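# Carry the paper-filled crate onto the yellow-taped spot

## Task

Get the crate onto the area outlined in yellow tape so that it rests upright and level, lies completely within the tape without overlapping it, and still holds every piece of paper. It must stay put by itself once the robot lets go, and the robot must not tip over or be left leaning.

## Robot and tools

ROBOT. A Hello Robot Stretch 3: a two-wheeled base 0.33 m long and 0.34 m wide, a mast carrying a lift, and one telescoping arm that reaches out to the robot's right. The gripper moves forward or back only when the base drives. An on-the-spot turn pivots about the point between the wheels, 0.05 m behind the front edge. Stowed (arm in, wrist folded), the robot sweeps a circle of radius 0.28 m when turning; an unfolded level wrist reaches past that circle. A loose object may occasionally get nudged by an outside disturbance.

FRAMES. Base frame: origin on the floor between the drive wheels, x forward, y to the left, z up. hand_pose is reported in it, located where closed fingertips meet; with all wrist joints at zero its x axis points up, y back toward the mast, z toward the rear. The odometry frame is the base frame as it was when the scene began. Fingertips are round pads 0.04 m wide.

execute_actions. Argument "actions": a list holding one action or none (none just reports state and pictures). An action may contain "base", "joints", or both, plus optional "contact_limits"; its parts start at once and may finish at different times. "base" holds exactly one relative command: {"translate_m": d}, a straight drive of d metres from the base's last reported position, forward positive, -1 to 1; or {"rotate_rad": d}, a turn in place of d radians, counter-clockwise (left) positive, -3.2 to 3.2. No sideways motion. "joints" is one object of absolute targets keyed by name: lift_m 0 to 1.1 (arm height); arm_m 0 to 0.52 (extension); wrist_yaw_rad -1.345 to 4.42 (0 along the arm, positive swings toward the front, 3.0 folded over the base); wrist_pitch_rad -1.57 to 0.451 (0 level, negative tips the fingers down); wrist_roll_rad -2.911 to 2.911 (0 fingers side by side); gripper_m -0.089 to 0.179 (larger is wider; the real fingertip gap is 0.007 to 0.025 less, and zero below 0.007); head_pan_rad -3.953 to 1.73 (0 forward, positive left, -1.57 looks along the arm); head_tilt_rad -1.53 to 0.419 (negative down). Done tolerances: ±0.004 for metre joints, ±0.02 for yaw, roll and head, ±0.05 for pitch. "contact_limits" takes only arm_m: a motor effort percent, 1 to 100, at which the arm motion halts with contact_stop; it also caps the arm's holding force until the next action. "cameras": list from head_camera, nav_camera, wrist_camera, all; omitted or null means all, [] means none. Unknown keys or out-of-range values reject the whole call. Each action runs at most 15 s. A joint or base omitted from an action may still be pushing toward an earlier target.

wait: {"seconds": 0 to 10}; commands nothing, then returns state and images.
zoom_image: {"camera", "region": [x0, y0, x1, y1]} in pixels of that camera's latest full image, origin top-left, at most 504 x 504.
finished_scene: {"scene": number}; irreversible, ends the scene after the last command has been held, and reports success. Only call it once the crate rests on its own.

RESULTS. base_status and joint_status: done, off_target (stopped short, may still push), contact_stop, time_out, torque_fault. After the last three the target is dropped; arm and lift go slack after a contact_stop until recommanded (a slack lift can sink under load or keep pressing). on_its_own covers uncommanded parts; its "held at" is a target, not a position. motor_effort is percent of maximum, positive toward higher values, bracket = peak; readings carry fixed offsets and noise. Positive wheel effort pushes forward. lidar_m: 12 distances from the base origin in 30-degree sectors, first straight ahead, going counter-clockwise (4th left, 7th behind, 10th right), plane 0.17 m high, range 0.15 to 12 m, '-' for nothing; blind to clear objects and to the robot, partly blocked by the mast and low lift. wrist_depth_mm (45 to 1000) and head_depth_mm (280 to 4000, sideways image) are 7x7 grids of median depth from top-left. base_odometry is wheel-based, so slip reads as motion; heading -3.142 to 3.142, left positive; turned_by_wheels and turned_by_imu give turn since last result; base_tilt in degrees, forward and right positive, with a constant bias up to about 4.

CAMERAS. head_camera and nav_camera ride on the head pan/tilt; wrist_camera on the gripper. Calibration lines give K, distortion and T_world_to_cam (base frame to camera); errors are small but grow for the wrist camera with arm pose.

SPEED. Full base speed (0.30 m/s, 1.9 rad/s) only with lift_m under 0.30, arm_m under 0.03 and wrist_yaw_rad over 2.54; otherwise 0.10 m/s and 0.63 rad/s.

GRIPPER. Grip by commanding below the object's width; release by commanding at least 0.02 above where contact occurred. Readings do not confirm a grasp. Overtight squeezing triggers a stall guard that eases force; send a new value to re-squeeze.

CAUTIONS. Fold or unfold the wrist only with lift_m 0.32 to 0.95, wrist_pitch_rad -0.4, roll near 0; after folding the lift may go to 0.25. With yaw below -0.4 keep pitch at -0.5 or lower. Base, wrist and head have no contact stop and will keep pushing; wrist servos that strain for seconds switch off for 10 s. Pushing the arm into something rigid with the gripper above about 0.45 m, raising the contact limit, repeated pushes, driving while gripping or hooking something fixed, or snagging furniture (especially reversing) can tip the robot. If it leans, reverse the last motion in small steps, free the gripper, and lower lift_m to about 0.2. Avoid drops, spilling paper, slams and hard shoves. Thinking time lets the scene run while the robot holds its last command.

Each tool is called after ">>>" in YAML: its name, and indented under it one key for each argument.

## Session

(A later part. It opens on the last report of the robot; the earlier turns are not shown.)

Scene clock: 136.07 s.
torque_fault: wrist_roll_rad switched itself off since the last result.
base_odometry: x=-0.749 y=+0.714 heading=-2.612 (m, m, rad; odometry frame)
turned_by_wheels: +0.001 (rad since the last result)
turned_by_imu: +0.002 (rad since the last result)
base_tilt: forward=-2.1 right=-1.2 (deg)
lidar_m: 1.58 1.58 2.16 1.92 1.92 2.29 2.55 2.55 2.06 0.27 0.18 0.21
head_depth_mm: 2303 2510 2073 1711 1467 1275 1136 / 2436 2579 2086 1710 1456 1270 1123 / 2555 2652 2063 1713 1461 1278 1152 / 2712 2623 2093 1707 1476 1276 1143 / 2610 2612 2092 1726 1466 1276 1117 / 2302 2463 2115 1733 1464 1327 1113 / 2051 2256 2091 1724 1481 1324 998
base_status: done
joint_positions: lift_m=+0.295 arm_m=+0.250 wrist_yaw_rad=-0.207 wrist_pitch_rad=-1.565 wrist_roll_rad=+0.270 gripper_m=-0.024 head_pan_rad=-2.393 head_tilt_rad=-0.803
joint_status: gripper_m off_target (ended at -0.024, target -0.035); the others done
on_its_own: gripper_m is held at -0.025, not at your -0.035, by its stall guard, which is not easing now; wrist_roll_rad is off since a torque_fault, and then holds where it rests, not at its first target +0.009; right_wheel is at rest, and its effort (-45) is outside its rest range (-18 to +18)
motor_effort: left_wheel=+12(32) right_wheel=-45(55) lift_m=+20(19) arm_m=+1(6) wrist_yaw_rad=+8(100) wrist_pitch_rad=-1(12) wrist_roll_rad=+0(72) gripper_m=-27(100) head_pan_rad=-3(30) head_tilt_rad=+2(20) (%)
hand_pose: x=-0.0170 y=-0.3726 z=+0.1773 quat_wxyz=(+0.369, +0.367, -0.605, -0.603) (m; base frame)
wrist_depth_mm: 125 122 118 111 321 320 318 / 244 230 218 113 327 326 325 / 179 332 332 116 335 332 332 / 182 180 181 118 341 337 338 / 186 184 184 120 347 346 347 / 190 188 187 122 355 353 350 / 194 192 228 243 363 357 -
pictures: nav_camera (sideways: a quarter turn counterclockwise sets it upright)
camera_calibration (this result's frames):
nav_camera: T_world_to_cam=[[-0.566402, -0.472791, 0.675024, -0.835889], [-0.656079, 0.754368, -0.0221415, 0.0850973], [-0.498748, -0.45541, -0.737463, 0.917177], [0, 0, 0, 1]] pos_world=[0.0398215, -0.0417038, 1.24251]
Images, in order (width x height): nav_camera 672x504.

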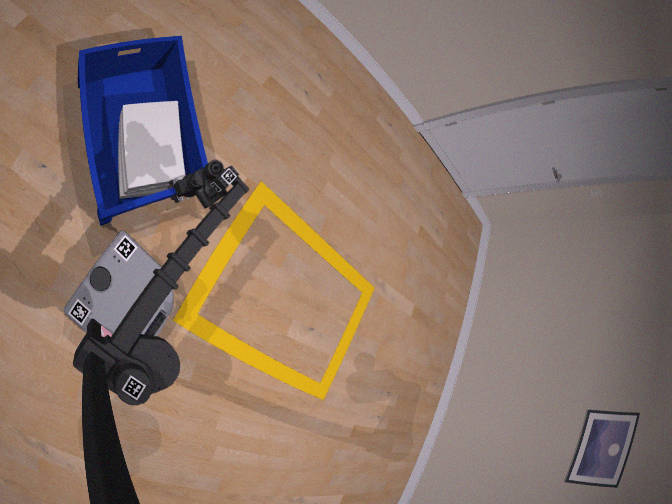

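>>> execute_actions:
  actions:
    - {"base":{"translate_m":-0.65},"joints":{"arm_m":0.45,"head_pan_rad":-1.57,"head_tilt_rad":-1.1}}
  cameras: ["nav_camera"]

Scene clock: 146.57 s.
base_odometry: x=-0.189 y=+1.044 heading=-2.610 (m, m, rad; odometry frame)
turned_by_wheels: +0.002 (rad since the last result)
turned_by_imu: +0.002 (rad since the last result)
base_tilt: forward=-2.2 right=-1.2 (deg)
lidar_m: 2.21 2.22 2.02 1.78 1.79 2.13 1.92 1.93 2.20 0.30 0.32 0.56
head_depth_mm: 1922 1716 1552 1400 1288 1184 1123 / 1957 1711 1546 1401 1286 1207 - / 1917 1721 1584 1398 1293 - - / 1906 1717 1551 1255 1260 1213 - / 1904 1722 1545 1228 1263 1195 1103 / 1897 1728 1546 1271 1268 1193 1104 / 1873 1741 1455 1410 1277 1198 1113
base_status: done
joint_positions: lift_m=+0.295 arm_m=+0.450 wrist_yaw_rad=-0.204 wrist_pitch_rad=-1.574 wrist_roll_rad=+0.251 gripper_m=-0.024 head_pan_rad=-1.577 head_tilt_rad=-1.086
joint_status: all done
on_its_own: wrist_roll_rad is held at +0.270, not at its first target +0.009, since a torque_fault; gripper_m is held at -0.025, not at your -0.035, by its stall guard, which is not easing now; left_wheel is at rest, and its effort (+26) is outside its rest range (-18 to +18); right_wheel is at rest, and its effort (-64) is outside its rest range (-18 to +18)
motor_effort: left_wheel=+26(31) right_wheel=-64(72) lift_m=+19(19) arm_m=+6(13) wrist_yaw_rad=+5(9) wrist_pitch_rad=+1(3) wrist_roll_rad=+6(9) gripper_m=-26(28) head_pan_rad=+2(30) head_tilt_rad=-6(28) (%)
hand_pose: x=-0.0166 y=-0.5701 z=+0.1775 quat_wxyz=(+0.373, +0.375, -0.599, -0.601) (m; base frame)
wrist_depth_mm: 110 109 110 320 319 319 316 / 112 128 112 326 326 324 326 / 198 252 114 335 335 333 330 / 339 228 178 340 341 340 339 / 183 183 182 139 346 345 347 / 188 187 186 122 357 355 352 / 192 192 193 125 369 362 362
pictures: nav_camera (sideways: a quarter turn counterclockwise sets it upright)
camera_calibration (this result's frames):
nav_camera: T_world_to_cam=[[-0.0445903, -0.895664, 0.44249, -0.536131], [-0.998969, 0.0437578, -0.0120953, 0.0741035], [-0.00852902, -0.442573, -0.896692, 1.12118], [0, 0, 0, 1]] pos_world=[0.0596834, 0.0127685, 1.24348]
Images, in order (width x height): nav_camera 672x504.

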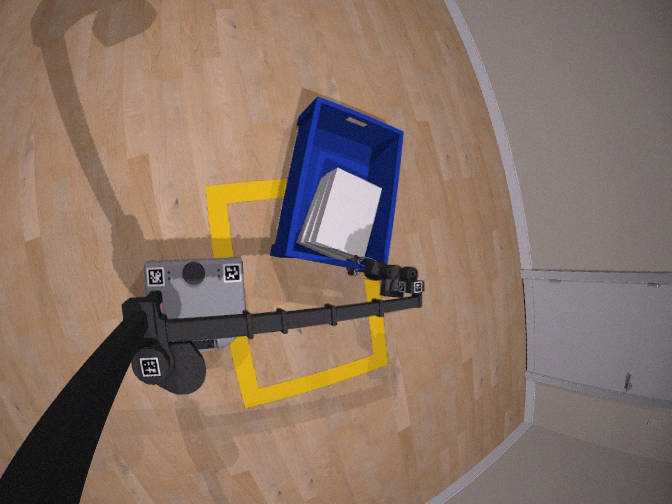

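>>> execute_actions:
  actions:
    - {"base":{"translate_m":-0.3},"joints":{"arm_m":0.34}}
  cameras: ["nav_camera"]

Scene clock: 152.43 s.
base_odometry: x=+0.069 y=+1.196 heading=-2.609 (m, m, rad; odometry frame)
turned_by_wheels: +0.002 (rad since the last result)
turned_by_imu: +0.001 (rad since the last result)
base_tilt: forward=-2.1 right=-1.1 (deg)
lidar_m: 2.50 2.51 1.94 1.72 1.72 1.83 1.63 1.63 1.95 0.30 0.22 0.44
head_depth_mm: 1939 1716 1548 1396 1288 1185 1120 / 1937 1723 1539 1406 1287 1204 - / 1946 1717 1545 1365 1281 - - / 1959 1733 1544 1217 1261 1214 - / 1919 1728 1545 1222 1199 1187 1101 / 1936 1725 1559 1248 1261 1190 1106 / 1892 1735 1556 1391 1281 1192 1108
base_status: done
joint_positions: lift_m=+0.295 arm_m=+0.340 wrist_yaw_rad=-0.210 wrist_pitch_rad=-1.573 wrist_roll_rad=+0.269 gripper_m=-0.024 head_pan_rad=-1.577 head_tilt_rad=-1.086
joint_status: all done
on_its_own: wrist_roll_rad is held at +0.270, not at its first target +0.009, since a torque_fault; gripper_m is held at -0.025, not at your -0.035, by its stall guard, which is not easing now; right_wheel is at rest, and its effort (-53) is outside its rest range (-18 to +18)
motor_effort: left_wheel=+18(32) right_wheel=-53(90) lift_m=+19(18) arm_m=-5(11) wrist_yaw_rad=+12(12) wrist_pitch_rad=+2(16) wrist_roll_rad=+0(6) gripper_m=-26(31) head_pan_rad=+2(2) head_tilt_rad=-6(6) (%)
hand_pose: x=-0.0165 y=-0.4611 z=+0.1775 quat_wxyz=(+0.367, +0.368, -0.603, -0.605) (m; base frame)
wrist_depth_mm: 110 109 109 321 318 317 316 / 143 152 131 325 326 323 325 / 331 334 332 333 333 332 329 / 181 180 180 339 343 341 337 / 184 183 183 120 346 346 345 / 188 187 186 122 356 356 355 / 192 192 206 125 366 361 363
pictures: nav_camera (sideways: a quarter turn counterclockwise sets it upright)
camera_calibration (this result's frames):
nav_camera: T_world_to_cam=[[-0.044544, -0.895715, 0.442391, -0.536003], [-0.998971, 0.0437072, -0.0120911, 0.0740981], [-0.00850542, -0.442474, -0.896741, 1.12125], [0, 0, 0, 1]] pos_world=[0.0596828, 0.0127778, 1.24349]
Images, in order (width x height): nav_camera 672x504.

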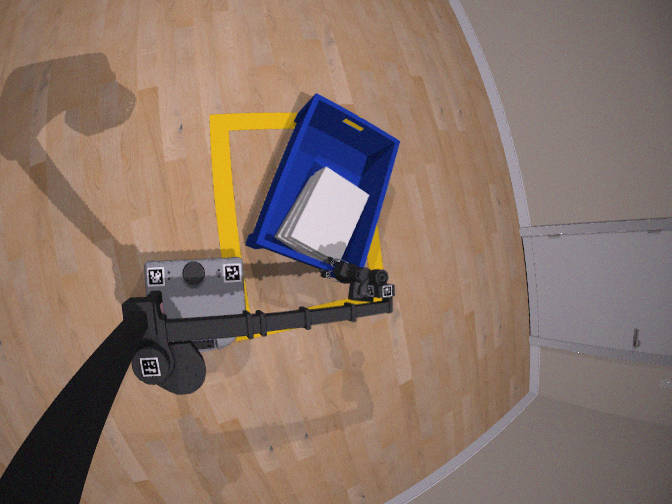

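>>> execute_actions:
  actions:
    - {"joints":{"gripper_m":0.06,"lift_m":0.42}}
  cameras: []

>>> execute_actions:
  actions:
    - {"base":{"translate_m":0.42},"joints":{"gripper_m":0.0,"arm_m":0.33,"wrist_yaw_rad":0,"wrist_roll_rad":0}}
  cameras: ["nav_camera","wrist_camera"]

Scene clock: 168.13 s.
base_odometry: x=+0.069 y=+1.196 heading=-2.610 (m, m, rad; odometry frame)
turned_by_wheels: -0.001 (rad since the last result)
turned_by_imu: -0.002 (rad since the last result)
base_tilt: forward=-2.1 right=-1.2 (deg)
lidar_m: 2.49 2.51 1.94 1.72 1.72 1.84 1.64 1.64 1.95 0.30 0.22 0.43
head_depth_mm: 1935 1702 1540 1399 1281 1187 1119 / 1956 1717 1547 1408 1283 1205 - / 1961 1718 1553 1354 1289 - - / 1943 1744 1546 1214 1257 1216 - / 1931 1717 1553 1227 1203 1191 1099 / 1904 1713 1558 1235 1267 1194 1101 / 1906 1727 1570 1386 1283 1193 1106
base_status: not commanded
joint_positions: lift_m=+0.303 arm_m=+0.340 wrist_yaw_rad=-0.202 wrist_pitch_rad=-1.573 wrist_roll_rad=+0.268 gripper_m=+0.060 head_pan_rad=-1.577 head_tilt_rad=-1.087
joint_status: lift_m contact_stop (moved +0.008 of +0.125); the others done
on_its_own: wrist_roll_rad is held at +0.270, not at its first target +0.009, since a torque_fault; lift_m is slack since a contact_stop, until your next command for it (your +0.420 is given up)
motor_effort: left_wheel=+1(18) right_wheel=-4(53) lift_m=+19(41) arm_m=-4(5) wrist_yaw_rad=+3(13) wrist_pitch_rad=+1(1) wrist_roll_rad=+1(0) gripper_m=-2(79) head_pan_rad=+2(2) head_tilt_rad=-6(5) (%)
hand_pose: x=-0.0167 y=-0.4611 z=+0.1853 quat_wxyz=(+0.369, +0.370, -0.602, -0.604) (m; base frame)
wrist_depth_mm: 117 116 116 329 328 328 329 / 136 145 123 332 336 335 334 / 334 342 277 339 342 341 343 / 187 187 188 351 349 350 351 / 190 190 190 355 357 357 356 / 195 194 161 362 363 366 364 / 199 198 201 371 375 374 372
pictures: none
No camera images: the call's "cameras" was empty. Leave "cameras" out to get every camera's image.

not run: a stop came earlier in this reply.

>>> execute_actions:
  actions:
    - {"joints":{"lift_m":0.42}}
  cameras: []

>>> execute_actions:
  actions:
    - {"base":{"translate_m":0.42},"joints":{"gripper_m":0.0,"arm_m":0.33,"wrist_yaw_rad":0,"wrist_roll_rad":0}}
  cameras: ["nav_camera","wrist_camera"]

Scene clock: 173.17 s.
base_odometry: x=+0.069 y=+1.196 heading=-2.610 (m, m, rad; odometry frame)
turned_by_wheels: +0.000 (rad since the last result)
turned_by_imu: -0.001 (rad since the last result)
base_tilt: forward=-2.1 right=-1.1 (deg)
lidar_m: 2.49 2.51 1.94 1.72 1.73 1.84 1.63 1.64 1.96 0.30 0.22 0.44
head_depth_mm: 1927 1711 1552 1397 1284 1184 1120 / 1949 1719 1547 1405 1282 - - / 1944 1719 1591 1378 1276 - - / 1947 1723 1554 1207 1261 1215 - / 1930 1735 1551 1229 1199 1191 1104 / 1915 1732 1563 1236 1254 1196 1103 / 1889 1750 1568 1390 1289 1193 1109
base_status: not commanded
joint_positions: lift_m=+0.420 arm_m=+0.340 wrist_yaw_rad=-0.202 wrist_pitch_rad=-1.568 wrist_roll_rad=+0.268 gripper_m=+0.060 head_pan_rad=-1.577 head_tilt_rad=-1.087
joint_status: all done
on_its_own: wrist_roll_rad is held at +0.270, not at its first target +0.009, since a torque_fault
motor_effort: left_wheel=-1(1) right_wheel=+0(4) lift_m=+26(27) arm_m=-4(4) wrist_yaw_rad=+3(2) wrist_pitch_rad=+0(1) wrist_roll_rad=+0(0) gripper_m=+0(2) head_pan_rad=+2(2) head_tilt_rad=-5(5) (%)
hand_pose: x=-0.0169 y=-0.4622 z=+0.3019 quat_wxyz=(+0.370, +0.369, -0.603, -0.602) (m; base frame)
wrist_depth_mm: 443 444 441 445 445 445 442 / 446 453 236 452 452 450 449 / 323 386 458 458 462 458 461 / 306 305 308 470 471 469 467 / 315 313 312 478 481 475 478 / 320 320 - 485 486 486 493 / 326 327 327 499 497 - 499
pictures: none
No camera images: the call's "cameras" was empty. Leave "cameras" out to get every camera's image.

Scene clock: 178.37 s.
base_odometry: x=-0.293 y=+0.983 heading=-2.610 (m, m, rad; odometry frame)
turned_by_wheels: +0.000 (rad since the last result)
turned_by_imu: -0.001 (rad since the last result)
base_tilt: forward=-2.2 right=-1.1 (deg)
lidar_m: 2.09 2.10 2.04 1.81 1.82 2.17 2.04 0.35 0.32 0.33 0.41 2.32
head_depth_mm: 1918 1714 1535 1212 1168 1169 1119 / 1925 1736 1536 1215 1164 - - / 1917 1726 1609 1216 1259 - - / 1911 1730 1560 1389 1251 1212 - / 1876 1725 1556 1356 1273 1188 1101 / 1884 1725 1549 1414 1287 1199 1104 / 1854 1729 1552 1420 1295 1188 1103
base_status: done
joint_positions: lift_m=+0.420 arm_m=+0.330 wrist_yaw_rad=-0.002 wrist_pitch_rad=-1.568 wrist_roll_rad=+0.005 gripper_m=+0.000 head_pan_rad=-1.577 head_tilt_rad=-1.087
joint_status: all done
motor_effort: left_wheel=-2(4) right_wheel=+2(9) lift_m=+26(25) arm_m=-4(4) wrist_yaw_rad=+3(2) wrist_pitch_rad=+0(0) wrist_roll_rad=-2(2) gripper_m=-2(79) head_pan_rad=+3(1) head_tilt_rad=-6(5) (%)
hand_pose: x=-0.0216 y=-0.4519 z=+0.3019 quat_wxyz=(+0.499, +0.498, -0.502, -0.502) (m; base frame)
wrist_depth_mm: 445 295 437 438 409 289 296 / 449 318 446 448 294 294 294 / 248 325 455 454 300 300 299 / 255 365 472 465 306 306 305 / 255 320 416 473 477 312 313 / 494 255 294 - 481 485 318 / 502 506 501 264 325 430 362
pictures: nav_camera (sideways: a quarter turn counterclockwise sets it upright), wrist_camera
camera_calibration (this result's frames):
nav_camera: T_world_to_cam=[[-0.0444884, -0.89604, 0.441739, -0.535154], [-0.998974, 0.0436518, -0.0120637, 0.0740624], [-0.00847312, -0.441822, -0.897062, 1.12166], [0, 0, 0, 1]] pos_world=[0.0596822, 0.0128237, 1.24349]
wrist_camera: T_world_to_cam=[[-0.999275, 0.0371967, -0.00813074, 0.00155005], [0.0360977, 0.99345, 0.108418, 0.466314], [0.0121103, 0.108046, -0.994072, 0.509142], [0, 0, 0, 1]] pos_world=[-0.0214498, -0.518328, 0.45558]
Images, in order (width x height): nav_camera 672x504, wrist_camera 644x364.

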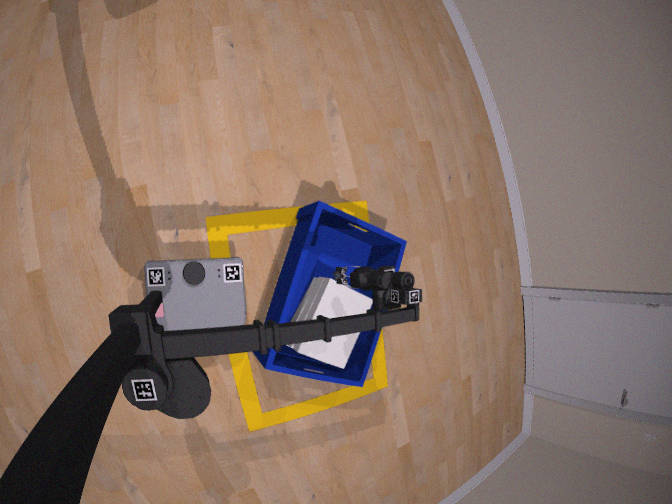

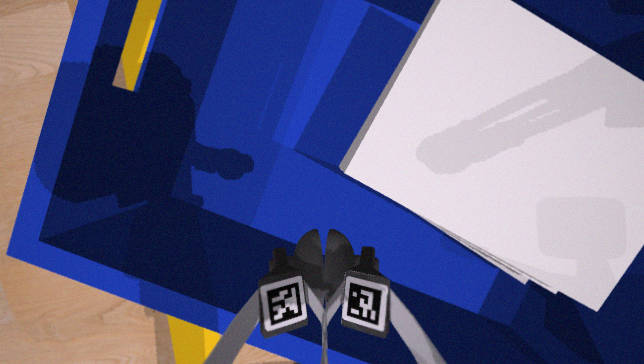

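Move slightly forward, lower inside, and pull.

>>> execute_actions:
  actions:
    - {"base":{"translate_m":0.08},"joints":{"arm_m":0.36}}
  cameras: []

>>> execute_actions:
  actions:
    - {"joints":{"lift_m":0.22}}
  cameras: []

>>> execute_actions:
  actions:
    - {"joints":{"arm_m":0.14},"contact_limits":{"arm_m":60}}
  cameras: ["nav_camera"]

Scene clock: 183.30 s.
base_odometry: x=-0.362 y=+0.943 heading=-2.611 (m, m, rad; odometry frame)
turned_by_wheels: +0.000 (rad since the last result)
turned_by_imu: -0.001 (rad since the last result)
base_tilt: forward=-2.2 right=-1.1 (deg)
lidar_m: 2.01 2.02 2.06 1.83 1.83 2.18 2.12 0.38 0.35 0.36 0.42 2.30
head_depth_mm: 1916 1725 1546 1206 1165 1188 1120 / 1916 1711 1544 1230 1173 - - / 1911 1737 1599 1382 1260 - - / 1903 1718 1559 1358 1271 1221 - / 1887 1739 1537 1406 1280 1186 1104 / 1882 1735 1554 1411 1295 1192 1103 / 1876 1734 1556 1408 1289 1191 1108
base_status: done
joint_positions: lift_m=+0.420 arm_m=+0.360 wrist_yaw_rad=-0.002 wrist_pitch_rad=-1.568 wrist_roll_rad=+0.005 gripper_m=+0.000 head_pan_rad=-1.577 head_tilt_rad=-1.087
joint_status: all done
motor_effort: left_wheel=-2(5) right_wheel=+2(8) lift_m=+26(26) arm_m=+6(6) wrist_yaw_rad=+2(3) wrist_pitch_rad=+0(0) wrist_roll_rad=-2(2) gripper_m=-1(2) head_pan_rad=+2(2) head_tilt_rad=-6(5) (%)
hand_pose: x=-0.0216 y=-0.4811 z=+0.3019 quat_wxyz=(+0.499, +0.498, -0.502, -0.502) (m; base frame)
wrist_depth_mm: 446 442 252 438 443 340 289 / 452 452 301 449 448 297 294 / 462 459 354 456 456 299 299 / 472 466 430 467 395 304 306 / 484 288 395 474 476 312 312 / 495 266 289 - 489 487 320 / 501 504 502 267 320 434 441
pictures: none
No camera images: the call's "cameras" was empty. Leave "cameras" out to get every camera's image.

Scene clock: 185.97 s.
base_odometry: x=-0.362 y=+0.943 heading=-2.611 (m, m, rad; odometry frame)
turned_by_wheels: +0.000 (rad since the last result)
turned_by_imu: +0.000 (rad since the last result)
base_tilt: forward=-2.1 right=-1.1 (deg)
lidar_m: 2.01 2.02 2.05 1.82 1.83 2.18 2.12 0.39 0.35 0.36 0.42 2.29
head_depth_mm: 1954 1726 1556 1212 1165 1182 1120 / 1914 1721 1547 1232 1228 1213 - / 1906 1715 1556 - 1257 - - / 1896 1732 1559 1342 1261 1214 - / 1892 1731 1566 1405 1277 1193 1110 / 1882 1726 1547 1414 1294 1187 1098 / 1856 1746 1558 1420 1291 1194 1105
base_status: not commanded
joint_positions: lift_m=+0.220 arm_m=+0.360 wrist_yaw_rad=-0.002 wrist_pitch_rad=-1.568 wrist_roll_rad=+0.005 gripper_m=+0.000 head_pan_rad=-1.577 head_tilt_rad=-1.087
joint_status: all done
motor_effort: left_wheel=-2(2) right_wheel=+2(2) lift_m=+10(24) arm_m=+6(6) wrist_yaw_rad=+3(2) wrist_pitch_rad=+0(0) wrist_roll_rad=-2(2) gripper_m=-1(2) head_pan_rad=+2(2) head_tilt_rad=-7(5) (%)
hand_pose: x=-0.0216 y=-0.4811 z=+0.1029 quat_wxyz=(+0.499, +0.498, -0.502, -0.502) (m; base frame)
wrist_depth_mm: 111 142 237 245 247 246 224 / 118 156 250 251 250 250 176 / 128 173 256 256 256 254 156 / 139 194 261 262 262 204 139 / 148 221 267 266 267 183 127 / 163 229 271 - 273 273 118 / 169 193 219 260 279 279 279
pictures: none
No camera images: the call's "cameras" was empty. Leave "cameras" out to get every camera's image.

Scene clock: 188.83 s.
base_odometry: x=-0.362 y=+0.943 heading=-2.611 (m, m, rad; odometry frame)
turned_by_wheels: +0.000 (rad since the last result)
turned_by_imu: -0.001 (rad since the last result)
base_tilt: forward=-2.1 right=-1.1 (deg)
lidar_m: 2.01 2.02 2.05 1.83 1.84 2.18 2.11 0.31 0.25 0.25 0.28 2.30
head_depth_mm: 1939 1716 1544 1231 1150 1164 1125 / 1904 1725 1546 1207 1165 1188 - / 1905 1718 1558 1353 1211 - - / 1904 1704 1550 1349 1295 1212 - / 1865 1719 1565 1413 1248 1184 1096 / 1875 1734 1559 1414 1293 1194 1099 / 1844 1736 1563 1411 1290 1193 1107
base_status: not commanded
joint_positions: lift_m=+0.220 arm_m=+0.141 wrist_yaw_rad=-0.003 wrist_pitch_rad=-1.486 wrist_roll_rad=+0.009 gripper_m=+0.000 head_pan_rad=-1.577 head_tilt_rad=-1.087
joint_status: all done
on_its_own: arm_m is at rest, and its effort (-15) is outside its rest range (-14 to +14); wrist_pitch_rad is at rest, and its effort (-28) is outside its rest range (-20 to +32)
motor_effort: left_wheel=-5(6) right_wheel=+12(18) lift_m=+11(12) arm_m=-15(17) wrist_yaw_rad=+4(5) wrist_pitch_rad=-28(32) wrist_roll_rad=-3(3) gripper_m=-1(2) head_pan_rad=+2(2) head_tilt_rad=-6(4) (%)
contact_limits: arm_m 44 (drawing in: default 26, maximum 44; extending or still: default 38, maximum 62)
hand_pose: x=-0.0216 y=-0.2838 z=+0.1018 quat_wxyz=(+0.518, +0.475, -0.523, -0.482) (m; base frame)
wrist_depth_mm: 161 216 260 260 262 143 105 / 166 227 263 262 261 157 126 / 172 238 263 265 263 224 171 / 179 252 266 266 266 265 258 / 183 230 266 265 266 266 266 / 148 160 184 - 259 267 268 / 112 118 127 137 154 179 205
pictures: nav_camera (sideways: a quarter turn counterclockwise sets it upright)
camera_calibration (this result's frames):
nav_camera: T_world_to_cam=[[-0.044487, -0.89604, 0.441739, -0.535154], [-0.998974, 0.0436502, -0.0120637, 0.0740624], [-0.00847243, -0.441823, -0.897062, 1.12166], [0, 0, 0, 1]] pos_world=[0.0596822, 0.0128238, 1.24349]
Images, in order (width x height): nav_camera 672x504.

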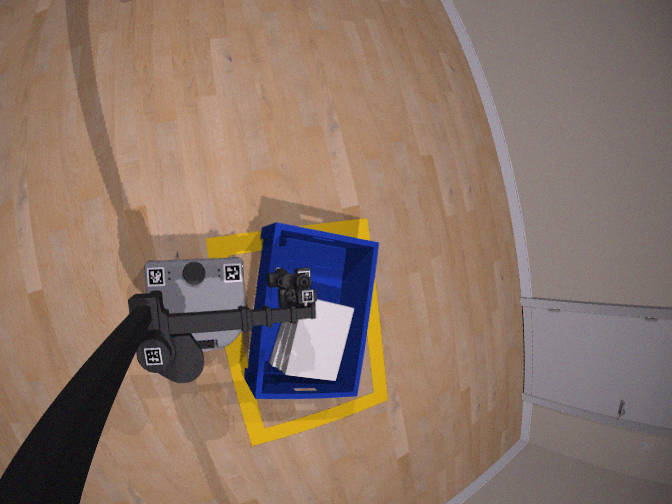

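>>> execute_actions:
  actions:
    - {"joints":{"arm_m":0.17,"lift_m":0.42}}
  cameras: []

>>> execute_actions:
  actions:
    - {"base":{"translate_m":-0.3},"joints":{"arm_m":0.40}}
  cameras: ["wrist_camera"]

Scene clock: 196.60 s.
base_odometry: x=-0.362 y=+0.943 heading=-2.611 (m, m, rad; odometry frame)
turned_by_wheels: +0.000 (rad since the last result)
turned_by_imu: +0.000 (rad since the last result)
base_tilt: forward=-2.1 right=-1.2 (deg)
lidar_m: 2.01 2.02 2.06 1.83 1.83 2.18 2.11 0.30 0.25 0.25 0.28 2.30
head_depth_mm: 1940 1718 1540 1235 1151 1162 1119 / 1927 1728 1533 1223 1163 - - / 1914 1723 1540 1266 1254 - - / 1912 1740 1552 1298 1272 1214 - / 1894 1724 1557 1406 1242 1194 1107 / 1867 1739 1552 1411 1290 1189 1107 / 1847 1730 1565 1418 1299 1198 1117
base_status: not commanded
joint_positions: lift_m=+0.420 arm_m=+0.170 wrist_yaw_rad=-0.002 wrist_pitch_rad=-1.564 wrist_roll_rad=+0.005 gripper_m=+0.000 head_pan_rad=-1.577 head_tilt_rad=-1.087
joint_status: all done
motor_effort: left_wheel=-2(4) right_wheel=+2(11) lift_m=+26(29) arm_m=+6(13) wrist_yaw_rad=+2(4) wrist_pitch_rad=-2(28) wrist_roll_rad=-2(3) gripper_m=-1(2) head_pan_rad=+2(2) head_tilt_rad=-6(5) (%)
hand_pose: x=-0.0216 y=-0.2922 z=+0.3018 quat_wxyz=(+0.500, +0.496, -0.503, -0.500) (m; base frame)
wrist_depth_mm: 443 250 394 440 436 289 288 / 455 261 424 450 317 296 295 / 462 261 456 460 405 300 300 / 472 270 454 468 469 463 321 / 481 251 285 378 435 478 465 / 491 490 489 - 256 289 347 / 500 501 506 - - 496 266
pictures: none
No camera images: the call's "cameras" was empty. Leave "cameras" out to get every camera's image.

Scene clock: 200.60 s.
base_odometry: x=-0.103 y=+1.095 heading=-2.611 (m, m, rad; odometry frame)
turned_by_wheels: +0.000 (rad since the last result)
turned_by_imu: -0.001 (rad since the last result)
base_tilt: forward=-2.1 right=-1.1 (deg)
lidar_m: 2.30 2.31 1.99 1.76 1.77 2.06 1.83 1.83 0.20 0.21 0.23 0.36
head_depth_mm: 1949 1705 1533 1406 1289 1187 1116 / 1946 1720 1557 1405 1287 - - / 1949 1721 - 1207 1190 1033 - / 1923 1731 1541 1213 1170 1190 - / 1914 1737 1556 1297 1254 1189 1105 / 1885 1740 1552 1344 1290 1193 1106 / 1881 1734 1559 1386 1208 1191 1105
base_status: done
joint_positions: lift_m=+0.420 arm_m=+0.400 wrist_yaw_rad=-0.001 wrist_pitch_rad=-1.564 wrist_roll_rad=+0.005 gripper_m=+0.000 head_pan_rad=-1.577 head_tilt_rad=-1.087
joint_status: all done
motor_effort: left_wheel=-5(11) right_wheel=+3(5) lift_m=+26(26) arm_m=+6(8) wrist_yaw_rad=+2(2) wrist_pitch_rad=-2(2) wrist_roll_rad=-1(2) gripper_m=-2(2) head_pan_rad=+2(2) head_tilt_rad=-6(6) (%)
hand_pose: x=-0.0216 y=-0.5221 z=+0.3019 quat_wxyz=(+0.500, +0.497, -0.503, -0.500) (m; base frame)
wrist_depth_mm: 441 444 443 444 445 444 440 / 448 452 452 455 449 450 453 / 449 304 239 456 459 461 459 / 462 463 306 343 427 243 468 / 477 473 312 311 313 272 483 / 483 319 318 - 318 280 489 / 482 328 325 326 332 286 500
pictures: wrist_camera
camera_calibration (this result's frames):
wrist_camera: T_world_to_cam=[[-0.999325, 0.0357844, -0.00826679, 0.0034458], [0.0347267, 0.993922, 0.104467, 0.537495], [0.0119548, 0.10411, -0.994494, 0.51471], [0, 0, 0, 1]] pos_world=[-0.0213752, -0.587938, 0.455754]
Images, in order (width x height): wrist_camera 644x364.

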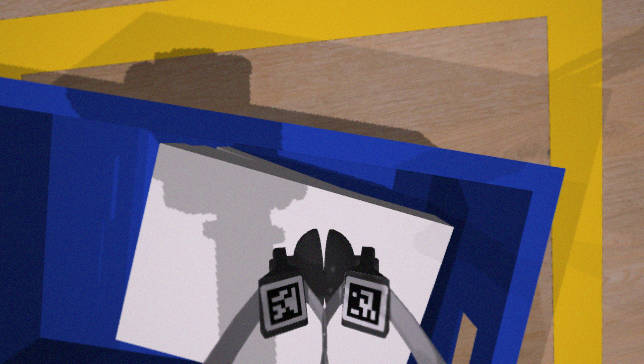

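>>> execute_actions:
  actions:
    - {"base":{"translate_m":-0.2},"joints":{"arm_m":0.44}}
  cameras: []

>>> execute_actions:
  actions:
    - {"joints":{"lift_m":0.29}}
  cameras: ["wrist_camera"]

>>> execute_actions:
  actions:
    - {"joints":{"arm_m":0.52},"contact_limits":{"arm_m":60}}
  cameras: ["nav_camera","wrist_camera"]

Scene clock: 208.50 s.
base_odometry: x=+0.069 y=+1.196 heading=-2.611 (m, m, rad; odometry frame)
turned_by_wheels: +0.000 (rad since the last result)
turned_by_imu: +0.000 (rad since the last result)
base_tilt: forward=-2.1 right=-1.1 (deg)
lidar_m: 2.50 2.50 1.94 1.72 1.73 1.84 1.64 1.64 1.95 0.20 0.18 0.30
head_depth_mm: 1933 1713 1535 1402 1282 1186 1117 / 1926 1723 1549 1411 1286 - - / 1925 1722 - 1413 1284 1225 - / 1946 1724 1548 1354 1255 1192 - / 1931 1733 1566 1213 1173 1175 1106 / 1915 1731 1558 1219 1187 1189 1100 / 1887 1730 1562 1369 1277 1192 1106
base_status: done
joint_positions: lift_m=+0.420 arm_m=+0.440 wrist_yaw_rad=-0.001 wrist_pitch_rad=-1.564 wrist_roll_rad=+0.005 gripper_m=+0.000 head_pan_rad=-1.577 head_tilt_rad=-1.087
joint_status: all done
motor_effort: left_wheel=-2(11) right_wheel=+3(6) lift_m=+25(26) arm_m=+6(6) wrist_yaw_rad=+2(2) wrist_pitch_rad=-2(2) wrist_roll_rad=-2(2) gripper_m=-2(2) head_pan_rad=+2(1) head_tilt_rad=-6(6) (%)
hand_pose: x=-0.0216 y=-0.5621 z=+0.3019 quat_wxyz=(+0.500, +0.497, -0.503, -0.500) (m; base frame)
wrist_depth_mm: 447 445 444 441 440 443 441 / 453 453 452 449 453 450 450 / 465 461 460 464 457 462 463 / 245 366 468 469 471 471 471 / 311 312 316 478 483 481 481 / 319 318 318 - 494 490 495 / 325 325 325 496 501 501 499
pictures: none
No camera images: the call's "cameras" was empty. Leave "cameras" out to get every camera's image.

Scene clock: 211.33 s.
base_odometry: x=+0.069 y=+1.196 heading=-2.611 (m, m, rad; odometry frame)
turned_by_wheels: +0.000 (rad since the last result)
turned_by_imu: -0.008 (rad since the last result)
base_tilt: forward=-2.2 right=-1.2 (deg)
lidar_m: 2.50 2.50 1.95 1.72 1.73 1.84 1.63 1.63 1.94 0.20 0.18 0.30
head_depth_mm: 1940 1721 1540 1399 1283 1186 1117 / 1921 1720 1544 1402 1281 1208 - / 1930 1716 1604 1400 1285 - - / 1930 1721 1550 1301 1260 1199 - / 1940 1708 1544 1224 1175 1179 1098 / 1917 1731 1558 1218 1166 1191 1110 / 1921 1721 1553 1372 1271 1185 1108
base_status: not commanded
joint_positions: lift_m=+0.343 arm_m=+0.440 wrist_yaw_rad=-0.001 wrist_pitch_rad=-1.571 wrist_roll_rad=+0.004 gripper_m=+0.000 head_pan_rad=-1.574 head_tilt_rad=-1.090
joint_status: lift_m contact_stop (moved -0.077 of -0.130)
on_its_own: lift_m is slack since a contact_stop, until your next command for it (your +0.290 is given up)
motor_effort: left_wheel=+1(10) right_wheel=-3(15) lift_m=+18(20) arm_m=+4(6) wrist_yaw_rad=+2(2) wrist_pitch_rad=+1(8) wrist_roll_rad=-1(1) gripper_m=-3(5) head_pan_rad=+1(3) head_tilt_rad=-4(7) (%)
hand_pose: x=-0.0216 y=-0.5605 z=+0.2253 quat_wxyz=(+0.498, +0.499, -0.501, -0.502) (m; base frame)
wrist_depth_mm: 373 369 369 369 369 369 368 / 379 378 376 378 376 376 376 / 386 387 386 386 384 384 380 / 323 369 390 391 391 391 393 / 171 172 183 394 399 399 403 / 240 241 242 - 406 408 409 / 244 244 243 423 418 418 418
pictures: wrist_camera
camera_calibration (this result's frames):
wrist_camera: T_world_to_cam=[[-0.999334, 0.0355882, -0.00803032, 0.0040278], [0.0344752, 0.99319, 0.111285, 0.581707], [0.0119361, 0.110934, -0.993756, 0.446232], [0, 0, 0, 1]] pos_world=[-0.0213556, -0.627391, 0.378744]
Images, in order (width x height): wrist_camera 644x364.

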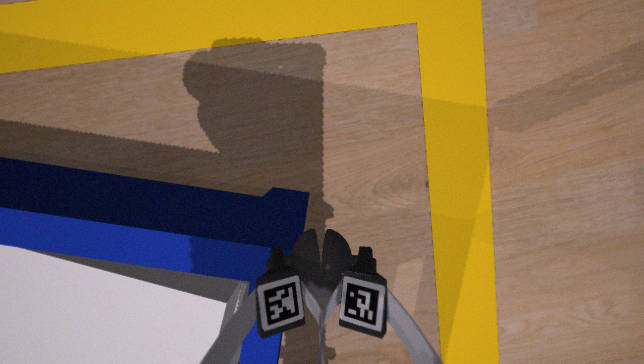

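not run: a stop came earlier in this reply.

>>> execute_actions:
  actions:
    - {"joints":{"lift_m":0.40,"gripper_m":0.1,"arm_m":0.3}}
  cameras: []

>>> execute_actions:
  actions:
    - {"base":{"translate_m":0.015},"joints":{"lift_m":0.30}}
  cameras: ["wrist_camera"]

>>> execute_actions:
  actions:
    - {"joints":{"gripper_m":-0.025}}
  cameras: []

>>> execute_actions:
  actions:
    - {"base":{"translate_m":-0.07},"joints":{"arm_m":0.4}}
  cameras: ["nav_camera","wrist_camera"]

Scene clock: 218.67 s.
base_odometry: x=+0.069 y=+1.196 heading=-2.611 (m, m, rad; odometry frame)
turned_by_wheels: +0.000 (rad since the last result)
turned_by_imu: -0.001 (rad since the last result)
base_tilt: forward=-2.1 right=-1.1 (deg)
lidar_m: 2.49 2.50 1.94 1.72 1.73 1.84 1.63 1.64 1.94 0.20 0.18 0.30
head_depth_mm: 1900 1708 1534 1412 1275 1184 1126 / 1930 1703 1543 1408 1280 - - / 1936 1723 1569 - 1282 1225 - / 1938 1714 1552 1300 1251 1198 - / 1926 1726 1550 1215 1171 1176 1106 / 1913 1730 1553 1227 1172 1191 1109 / 1891 1731 1546 1370 1279 1196 1104
base_status: not commanded
joint_positions: lift_m=+0.400 arm_m=+0.300 wrist_yaw_rad=+0.000 wrist_pitch_rad=-1.567 wrist_roll_rad=+0.004 gripper_m=+0.100 head_pan_rad=-1.574 head_tilt_rad=-1.090
joint_status: all done
motor_effort: left_wheel=+0(1) right_wheel=+0(3) lift_m=+26(26) arm_m=-4(6) wrist_yaw_rad=+1(2) wrist_pitch_rad=-1(2) wrist_roll_rad=-1(1) gripper_m=+1(80) head_pan_rad=+1(1) head_tilt_rad=-5(5) (%)
hand_pose: x=-0.0216 y=-0.4221 z=+0.2819 quat_wxyz=(+0.500, +0.498, -0.502, -0.501) (m; base frame)
wrist_depth_mm: 237 210 211 421 421 428 423 / 276 380 326 430 433 430 432 / 281 279 281 442 440 442 438 / 286 286 286 450 451 448 452 / 291 292 289 458 458 457 461 / 298 298 233 466 471 466 464 / 413 425 419 480 480 477 479
pictures: none
No camera images: the call's "cameras" was empty. Leave "cameras" out to get every camera's image.

Scene clock: 220.40 s.
base_odometry: x=+0.057 y=+1.188 heading=-2.611 (m, m, rad; odometry frame)
turned_by_wheels: +0.000 (rad since the last result)
turned_by_imu: +0.000 (rad since the last result)
base_tilt: forward=-2.2 right=-1.1 (deg)
lidar_m: 2.49 2.50 1.95 1.72 1.73 1.86 1.65 1.65 1.96 0.17 0.18 0.30
head_depth_mm: 1947 1704 1535 1402 1281 1180 1125 / 1933 1714 1553 1397 1282 1203 - / 1954 1724 1545 - 1289 - - / 1931 1723 1552 1258 1245 1194 - / 1910 1729 1560 1212 1166 1177 1105 / 1914 1732 1566 1220 1187 1186 1104 / 1899 1746 1551 1354 1299 1191 1107
base_status: done
joint_positions: lift_m=+0.301 arm_m=+0.300 wrist_yaw_rad=+0.000 wrist_pitch_rad=-1.567 wrist_roll_rad=+0.004 gripper_m=+0.100 head_pan_rad=-1.574 head_tilt_rad=-1.090
joint_status: all done
motor_effort: left_wheel=+2(4) right_wheel=+10(14) lift_m=+10(23) arm_m=-4(4) wrist_yaw_rad=+1(1) wrist_pitch_rad=-1(0) wrist_roll_rad=-2(1) gripper_m=-3(3) head_pan_rad=+1(1) head_tilt_rad=-5(4) (%)
hand_pose: x=-0.0216 y=-0.4221 z=+0.1829 quat_wxyz=(+0.500, +0.498, -0.502, -0.501) (m; base frame)
wrist_depth_mm: 247 211 163 323 327 327 326 / 179 331 276 332 332 332 335 / 181 181 179 339 340 339 340 / 184 184 123 346 348 347 347 / 189 188 125 354 354 351 355 / 192 193 127 362 363 359 361 / 196 197 131 371 369 369 369
pictures: wrist_camera
camera_calibration (this result's frames):
wrist_camera: T_world_to_cam=[[-0.999373, 0.0344601, -0.00815662, -0.00171406], [0.033384, 0.993634, 0.1076, 0.449788], [0.0118126, 0.107261, -0.994161, 0.387287], [0, 0, 0, 1]] pos_world=[-0.0213036, -0.488406, 0.336614]
Images, in order (width x height): wrist_camera 644x364.

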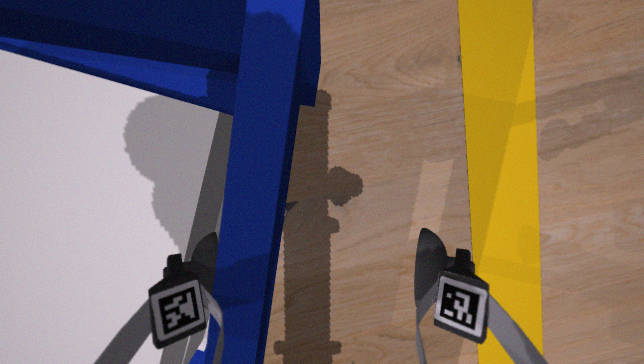

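Scene clock: 222.13 s.
base_odometry: x=+0.056 y=+1.188 heading=-2.609 (m, m, rad; odometry frame)
turned_by_wheels: +0.002 (rad since the last result)
turned_by_imu: +0.003 (rad since the last result)
base_tilt: forward=-2.1 right=-1.1 (deg)
lidar_m: 2.48 2.49 1.95 1.72 1.73 1.86 1.65 1.65 1.96 0.17 0.18 0.30
head_depth_mm: 1924 1704 1546 1400 1285 1186 1124 / 1935 1705 1542 1397 1286 1207 - / 1930 1710 1544 - 1287 - - / 1929 1712 1549 1258 1238 1185 - / 1894 1722 1552 1217 1167 1177 1100 / 1919 1728 1561 1224 1190 1192 1101 / 1901 1741 1560 1357 1295 1194 1103
base_status: not commanded
joint_positions: lift_m=+0.300 arm_m=+0.300 wrist_yaw_rad=-0.019 wrist_pitch_rad=-1.564 wrist_roll_rad=+0.004 gripper_m=-0.024 head_pan_rad=-1.574 head_tilt_rad=-1.090
joint_status: all done
on_its_own: left_wheel is at rest, and its effort (+24) is outside its rest range (-18 to +18); right_wheel is at rest, and its effort (-70) is outside its rest range (-18 to +18); wrist_yaw_rad is at rest, and its effort (+23) is outside its rest range (-12 to +12)
motor_effort: left_wheel=+24(23) right_wheel=-70(70) lift_m=+12(12) arm_m=-4(4) wrist_yaw_rad=+23(23) wrist_pitch_rad=-2(2) wrist_roll_rad=-1(1) gripper_m=-36(100) head_pan_rad=+1(2) head_tilt_rad=-4(4) (%)
hand_pose: x=-0.0212 y=-0.4229 z=+0.1827 quat_wxyz=(+0.496, +0.493, -0.507, -0.504) (m; base frame)
wrist_depth_mm: 241 208 176 126 325 325 324 / 182 335 320 185 331 332 329 / 184 183 182 339 339 338 336 / 187 187 186 348 344 342 342 / 192 190 188 354 353 352 349 / 195 194 128 - 359 357 355 / 199 199 131 369 365 362 366
pictures: none
No camera images: the call's "cameras" was empty. Leave "cameras" out to get every camera's image.

Scene clock: 224.10 s.
base_odometry: x=+0.117 y=+1.224 heading=-2.608 (m, m, rad; odometry frame)
turned_by_wheels: +0.001 (rad since the last result)
turned_by_imu: +0.000 (rad since the last result)
base_tilt: forward=-2.1 right=-1.1 (deg)
lidar_m: 2.55 2.57 1.94 1.71 1.72 1.78 1.58 1.58 1.88 0.26 0.28 0.38
head_depth_mm: 1926 1719 1533 1395 1281 1177 1128 / 1927 1721 1542 1405 1284 1199 - / 1929 1727 1557 1385 1288 - - / 1942 1711 1550 1233 1185 1215 - / 1908 1716 1546 1212 1195 1193 1104 / 1905 1714 1554 1228 1237 1189 1112 / 1910 1740 1551 1355 1288 1188 1108
base_status: done
joint_positions: lift_m=+0.300 arm_m=+0.399 wrist_yaw_rad=-0.002 wrist_pitch_rad=-1.575 wrist_roll_rad=-0.008 gripper_m=-0.024 head_pan_rad=-1.574 head_tilt_rad=-1.090
joint_status: all done
on_its_own: right_wheel is at rest, and its effort (-30) is outside its rest range (-18 to +18); arm_m is at rest, and its effort (+16) is outside its rest range (-14 to +14)
motor_effort: left_wheel=+12(20) right_wheel=-30(78) lift_m=+12(11) arm_m=+16(16) wrist_yaw_rad=+3(23) wrist_pitch_rad=+2(2) wrist_roll_rad=+3(2) gripper_m=-22(36) head_pan_rad=+3(2) head_tilt_rad=-4(4) (%)
hand_pose: x=-0.0216 y=-0.5187 z=+0.1830 quat_wxyz=(+0.500, +0.503, -0.497, -0.500) (m; base frame)
wrist_depth_mm: 159 161 162 115 325 324 322 / 288 290 296 117 331 331 328 / 181 181 220 119 340 338 338 / 185 184 185 122 347 347 343 / 188 188 190 125 352 353 352 / 194 193 192 127 361 364 360 / 198 198 254 131 373 371 369
pictures: nav_camera (sideways: a quarter turn counterclockwise sets it upright), wrist_camera
camera_calibration (this result's frames):
nav_camera: T_world_to_cam=[[-0.0420119, -0.897502, 0.439005, -0.531608], [-0.999091, 0.0409226, -0.0119487, 0.0739133], [-0.00724127, -0.439108, -0.898405, 1.1234], [0, 0, 0, 1]] pos_world=[0.0596471, 0.0131499, 1.24353]
wrist_camera: T_world_to_cam=[[-0.99968, 0.0240077, -0.00796114, -0.00380973], [0.0229333, 0.993095, 0.115049, 0.543884], [0.0106682, 0.114829, -0.993328, 0.401466], [0, 0, 0, 1]] pos_world=[-0.0205645, -0.586137, 0.336183]
Images, in order (width x height): nav_camera 672x504, wrist_camera 644x364.

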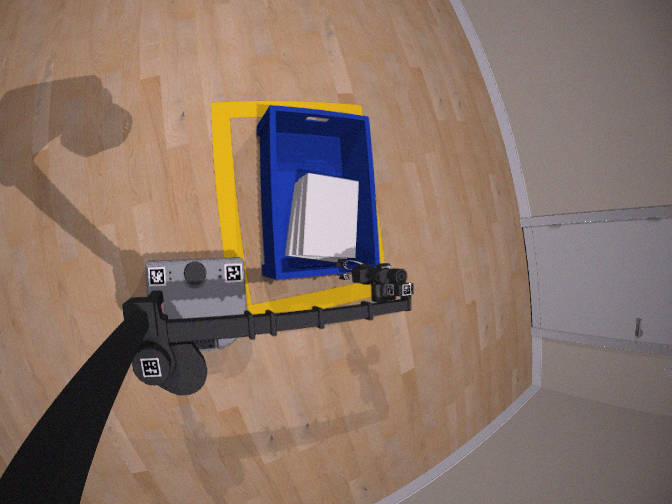

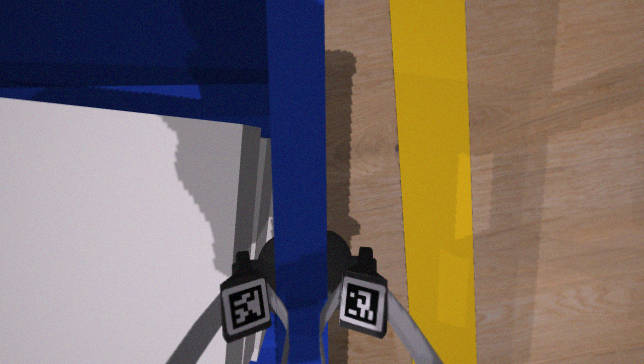

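>>> execute_actions:
  actions:
    - {"base":{"translate_m":-0.03},"joints":{"arm_m":0.35}}
  cameras: []

>>> execute_actions:
  actions:
    - {"joints":{"gripper_m":0.08}}
  cameras: []

>>> execute_actions:
  actions:
    - {"base":{"translate_m":0.25},"joints":{"lift_m":1.0,"arm_m":0.5}}
  cameras: ["wrist_camera"]

Scene clock: 229.67 s.
base_odometry: x=+0.142 y=+1.239 heading=-2.607 (m, m, rad; odometry frame)
turned_by_wheels: +0.001 (rad since the last result)
turned_by_imu: +0.001 (rad since the last result)
base_tilt: forward=-2.1 right=-1.1 (deg)
lidar_m: 2.58 2.59 1.92 1.71 1.71 1.75 1.55 1.55 1.85 0.24 0.27 0.37
head_depth_mm: 1927 1707 1538 1396 1287 1187 1122 / 1936 1710 1553 1401 1288 1201 - / 1937 1698 1564 1361 1282 - - / 1929 1722 1539 1224 1242 1212 - / 1926 1723 1555 1216 1237 1191 1103 / 1918 1734 1545 1218 1249 1188 1107 / 1913 1736 1550 1347 1291 1192 1104
base_status: done
joint_positions: lift_m=+0.300 arm_m=+0.351 wrist_yaw_rad=-0.011 wrist_pitch_rad=-1.488 wrist_roll_rad=+0.010 gripper_m=-0.024 head_pan_rad=-1.574 head_tilt_rad=-1.090
joint_status: all done
on_its_own: right_wheel is at rest, and its effort (-41) is outside its rest range (-18 to +18); wrist_yaw_rad is at rest, and its effort (+14) is outside its rest range (-12 to +12); wrist_pitch_rad is at rest, and its effort (-27) is outside its rest range (-20 to +32)
motor_effort: left_wheel=+15(32) right_wheel=-41(82) lift_m=+12(12) arm_m=-10(13) wrist_yaw_rad=+14(15) wrist_pitch_rad=-27(28) wrist_roll_rad=-4(3) gripper_m=-24(33) head_pan_rad=+0(0) head_tilt_rad=-3(3) (%)
hand_pose: x=-0.0216 y=-0.4930 z=+0.1818 quat_wxyz=(+0.515, +0.473, -0.525, -0.485) (m; base frame)
wrist_depth_mm: 171 171 170 130 342 342 341 / 242 269 266 143 345 343 342 / 189 188 189 347 348 344 345 / 190 190 189 350 347 347 348 / 191 191 190 127 350 350 349 / 192 192 191 128 352 352 351 / 193 193 195 129 354 355 351
pictures: none
No camera images: the call's "cameras" was empty. Leave "cameras" out to get every camera's image.

Scene clock: 231.20 s.
base_odometry: x=+0.142 y=+1.239 heading=-2.608 (m, m, rad; odometry frame)
turned_by_wheels: -0.001 (rad since the last result)
turned_by_imu: -0.002 (rad since the last result)
base_tilt: forward=-2.2 right=-1.1 (deg)
lidar_m: 2.58 2.58 1.93 1.70 1.71 1.76 1.55 1.55 1.84 0.24 0.27 0.37
head_depth_mm: 1926 1704 1545 1403 1280 1178 1121 / 1935 1727 1535 1404 1288 1202 - / 1946 1717 1554 1371 1290 - - / 1929 1710 1565 1231 1243 1211 - / 1931 1724 1560 1209 1230 1180 1111 / 1907 1727 1561 1213 1252 1185 1104 / 1907 1736 1557 1365 1293 1198 1108
base_status: not commanded
joint_positions: lift_m=+0.300 arm_m=+0.350 wrist_yaw_rad=-0.002 wrist_pitch_rad=-1.563 wrist_roll_rad=+0.006 gripper_m=+0.080 head_pan_rad=-1.574 head_tilt_rad=-1.090
joint_status: all done
motor_effort: left_wheel=+0(15) right_wheel=-1(41) lift_m=+12(11) arm_m=-4(10) wrist_yaw_rad=+3(14) wrist_pitch_rad=-2(27) wrist_roll_rad=-2(3) gripper_m=+0(80) head_pan_rad=+1(1) head_tilt_rad=-4(4) (%)
hand_pose: x=-0.0216 y=-0.4732 z=+0.1827 quat_wxyz=(+0.500, +0.496, -0.503, -0.500) (m; base frame)
wrist_depth_mm: 237 235 212 327 326 329 328 / 176 178 178 331 333 333 335 / 181 180 180 338 338 341 340 / 184 184 184 346 344 347 347 / 188 188 187 353 349 353 354 / 191 191 127 360 361 360 358 / 196 195 199 367 370 369 368
pictures: none
No camera images: the call's "cameras" was empty. Leave "cameras" out to get every camera's image.

Scene clock: 238.40 s.
base_odometry: x=-0.073 y=+1.112 heading=-2.608 (m, m, rad; odometry frame)
turned_by_wheels: +0.000 (rad since the last result)
turned_by_imu: -0.001 (rad since the last result)
base_tilt: forward=-2.2 right=-1.1 (deg)
lidar_m: 2.34 2.34 1.98 1.76 1.76 2.02 1.79 0.34 0.27 0.26 0.27 0.38
head_depth_mm: 1932 1715 1538 1404 1285 1180 1097 / 1914 1704 1535 1226 1167 1214 - / 1944 1707 1541 1224 1196 1228 - / 1909 1712 1551 1215 1239 1214 - / 1913 1730 1548 1359 1287 1191 1107 / 1919 1727 1547 1271 1201 1189 1109 / 1877 1732 1554 1408 1287 1196 1101
base_status: done
joint_positions: lift_m=+1.000 arm_m=+0.500 wrist_yaw_rad=-0.002 wrist_pitch_rad=-1.564 wrist_roll_rad=+0.005 gripper_m=+0.080 head_pan_rad=-1.574 head_tilt_rad=-1.090
joint_status: all done
motor_effort: left_wheel=+0(2) right_wheel=+1(7) lift_m=+25(26) arm_m=+6(7) wrist_yaw_rad=+2(3) wrist_pitch_rad=-2(2) wrist_roll_rad=-2(2) gripper_m=+1(1) head_pan_rad=+2(1) head_tilt_rad=-4(4) (%)
hand_pose: x=-0.0216 y=-0.6222 z=+0.8818 quat_wxyz=(+0.500, +0.497, -0.503, -0.500) (m; base frame)
wrist_depth_mm: - - - - - - - / - - - - - - - / - - - - - - - / - - - 921 - - - / - - - 952 - - - / - - - - - - - / - - - - - - -
pictures: wrist_camera
camera_calibration (this result's frames):
wrist_camera: T_world_to_cam=[[-0.999302, 0.0364239, -0.00827729, 0.0122343], [0.0353646, 0.993924, 0.104231, 0.576581], [0.0120235, 0.103865, -0.994519, 1.1018], [0, 0, 0, 1]] pos_world=[-0.0214122, -0.687962, 1.03576]
Images, in order (width x height): wrist_camera 644x364.

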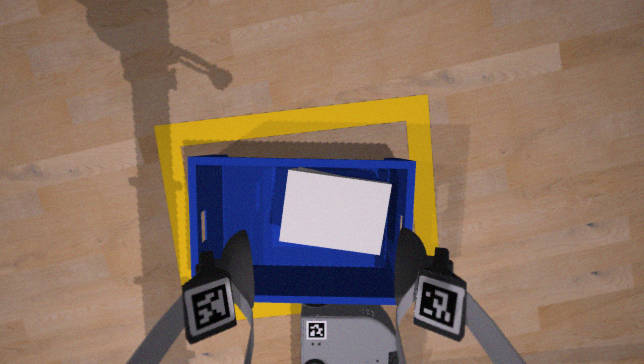

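>>> finished_scene:
  scene: 1

The scene is finished: the task was done.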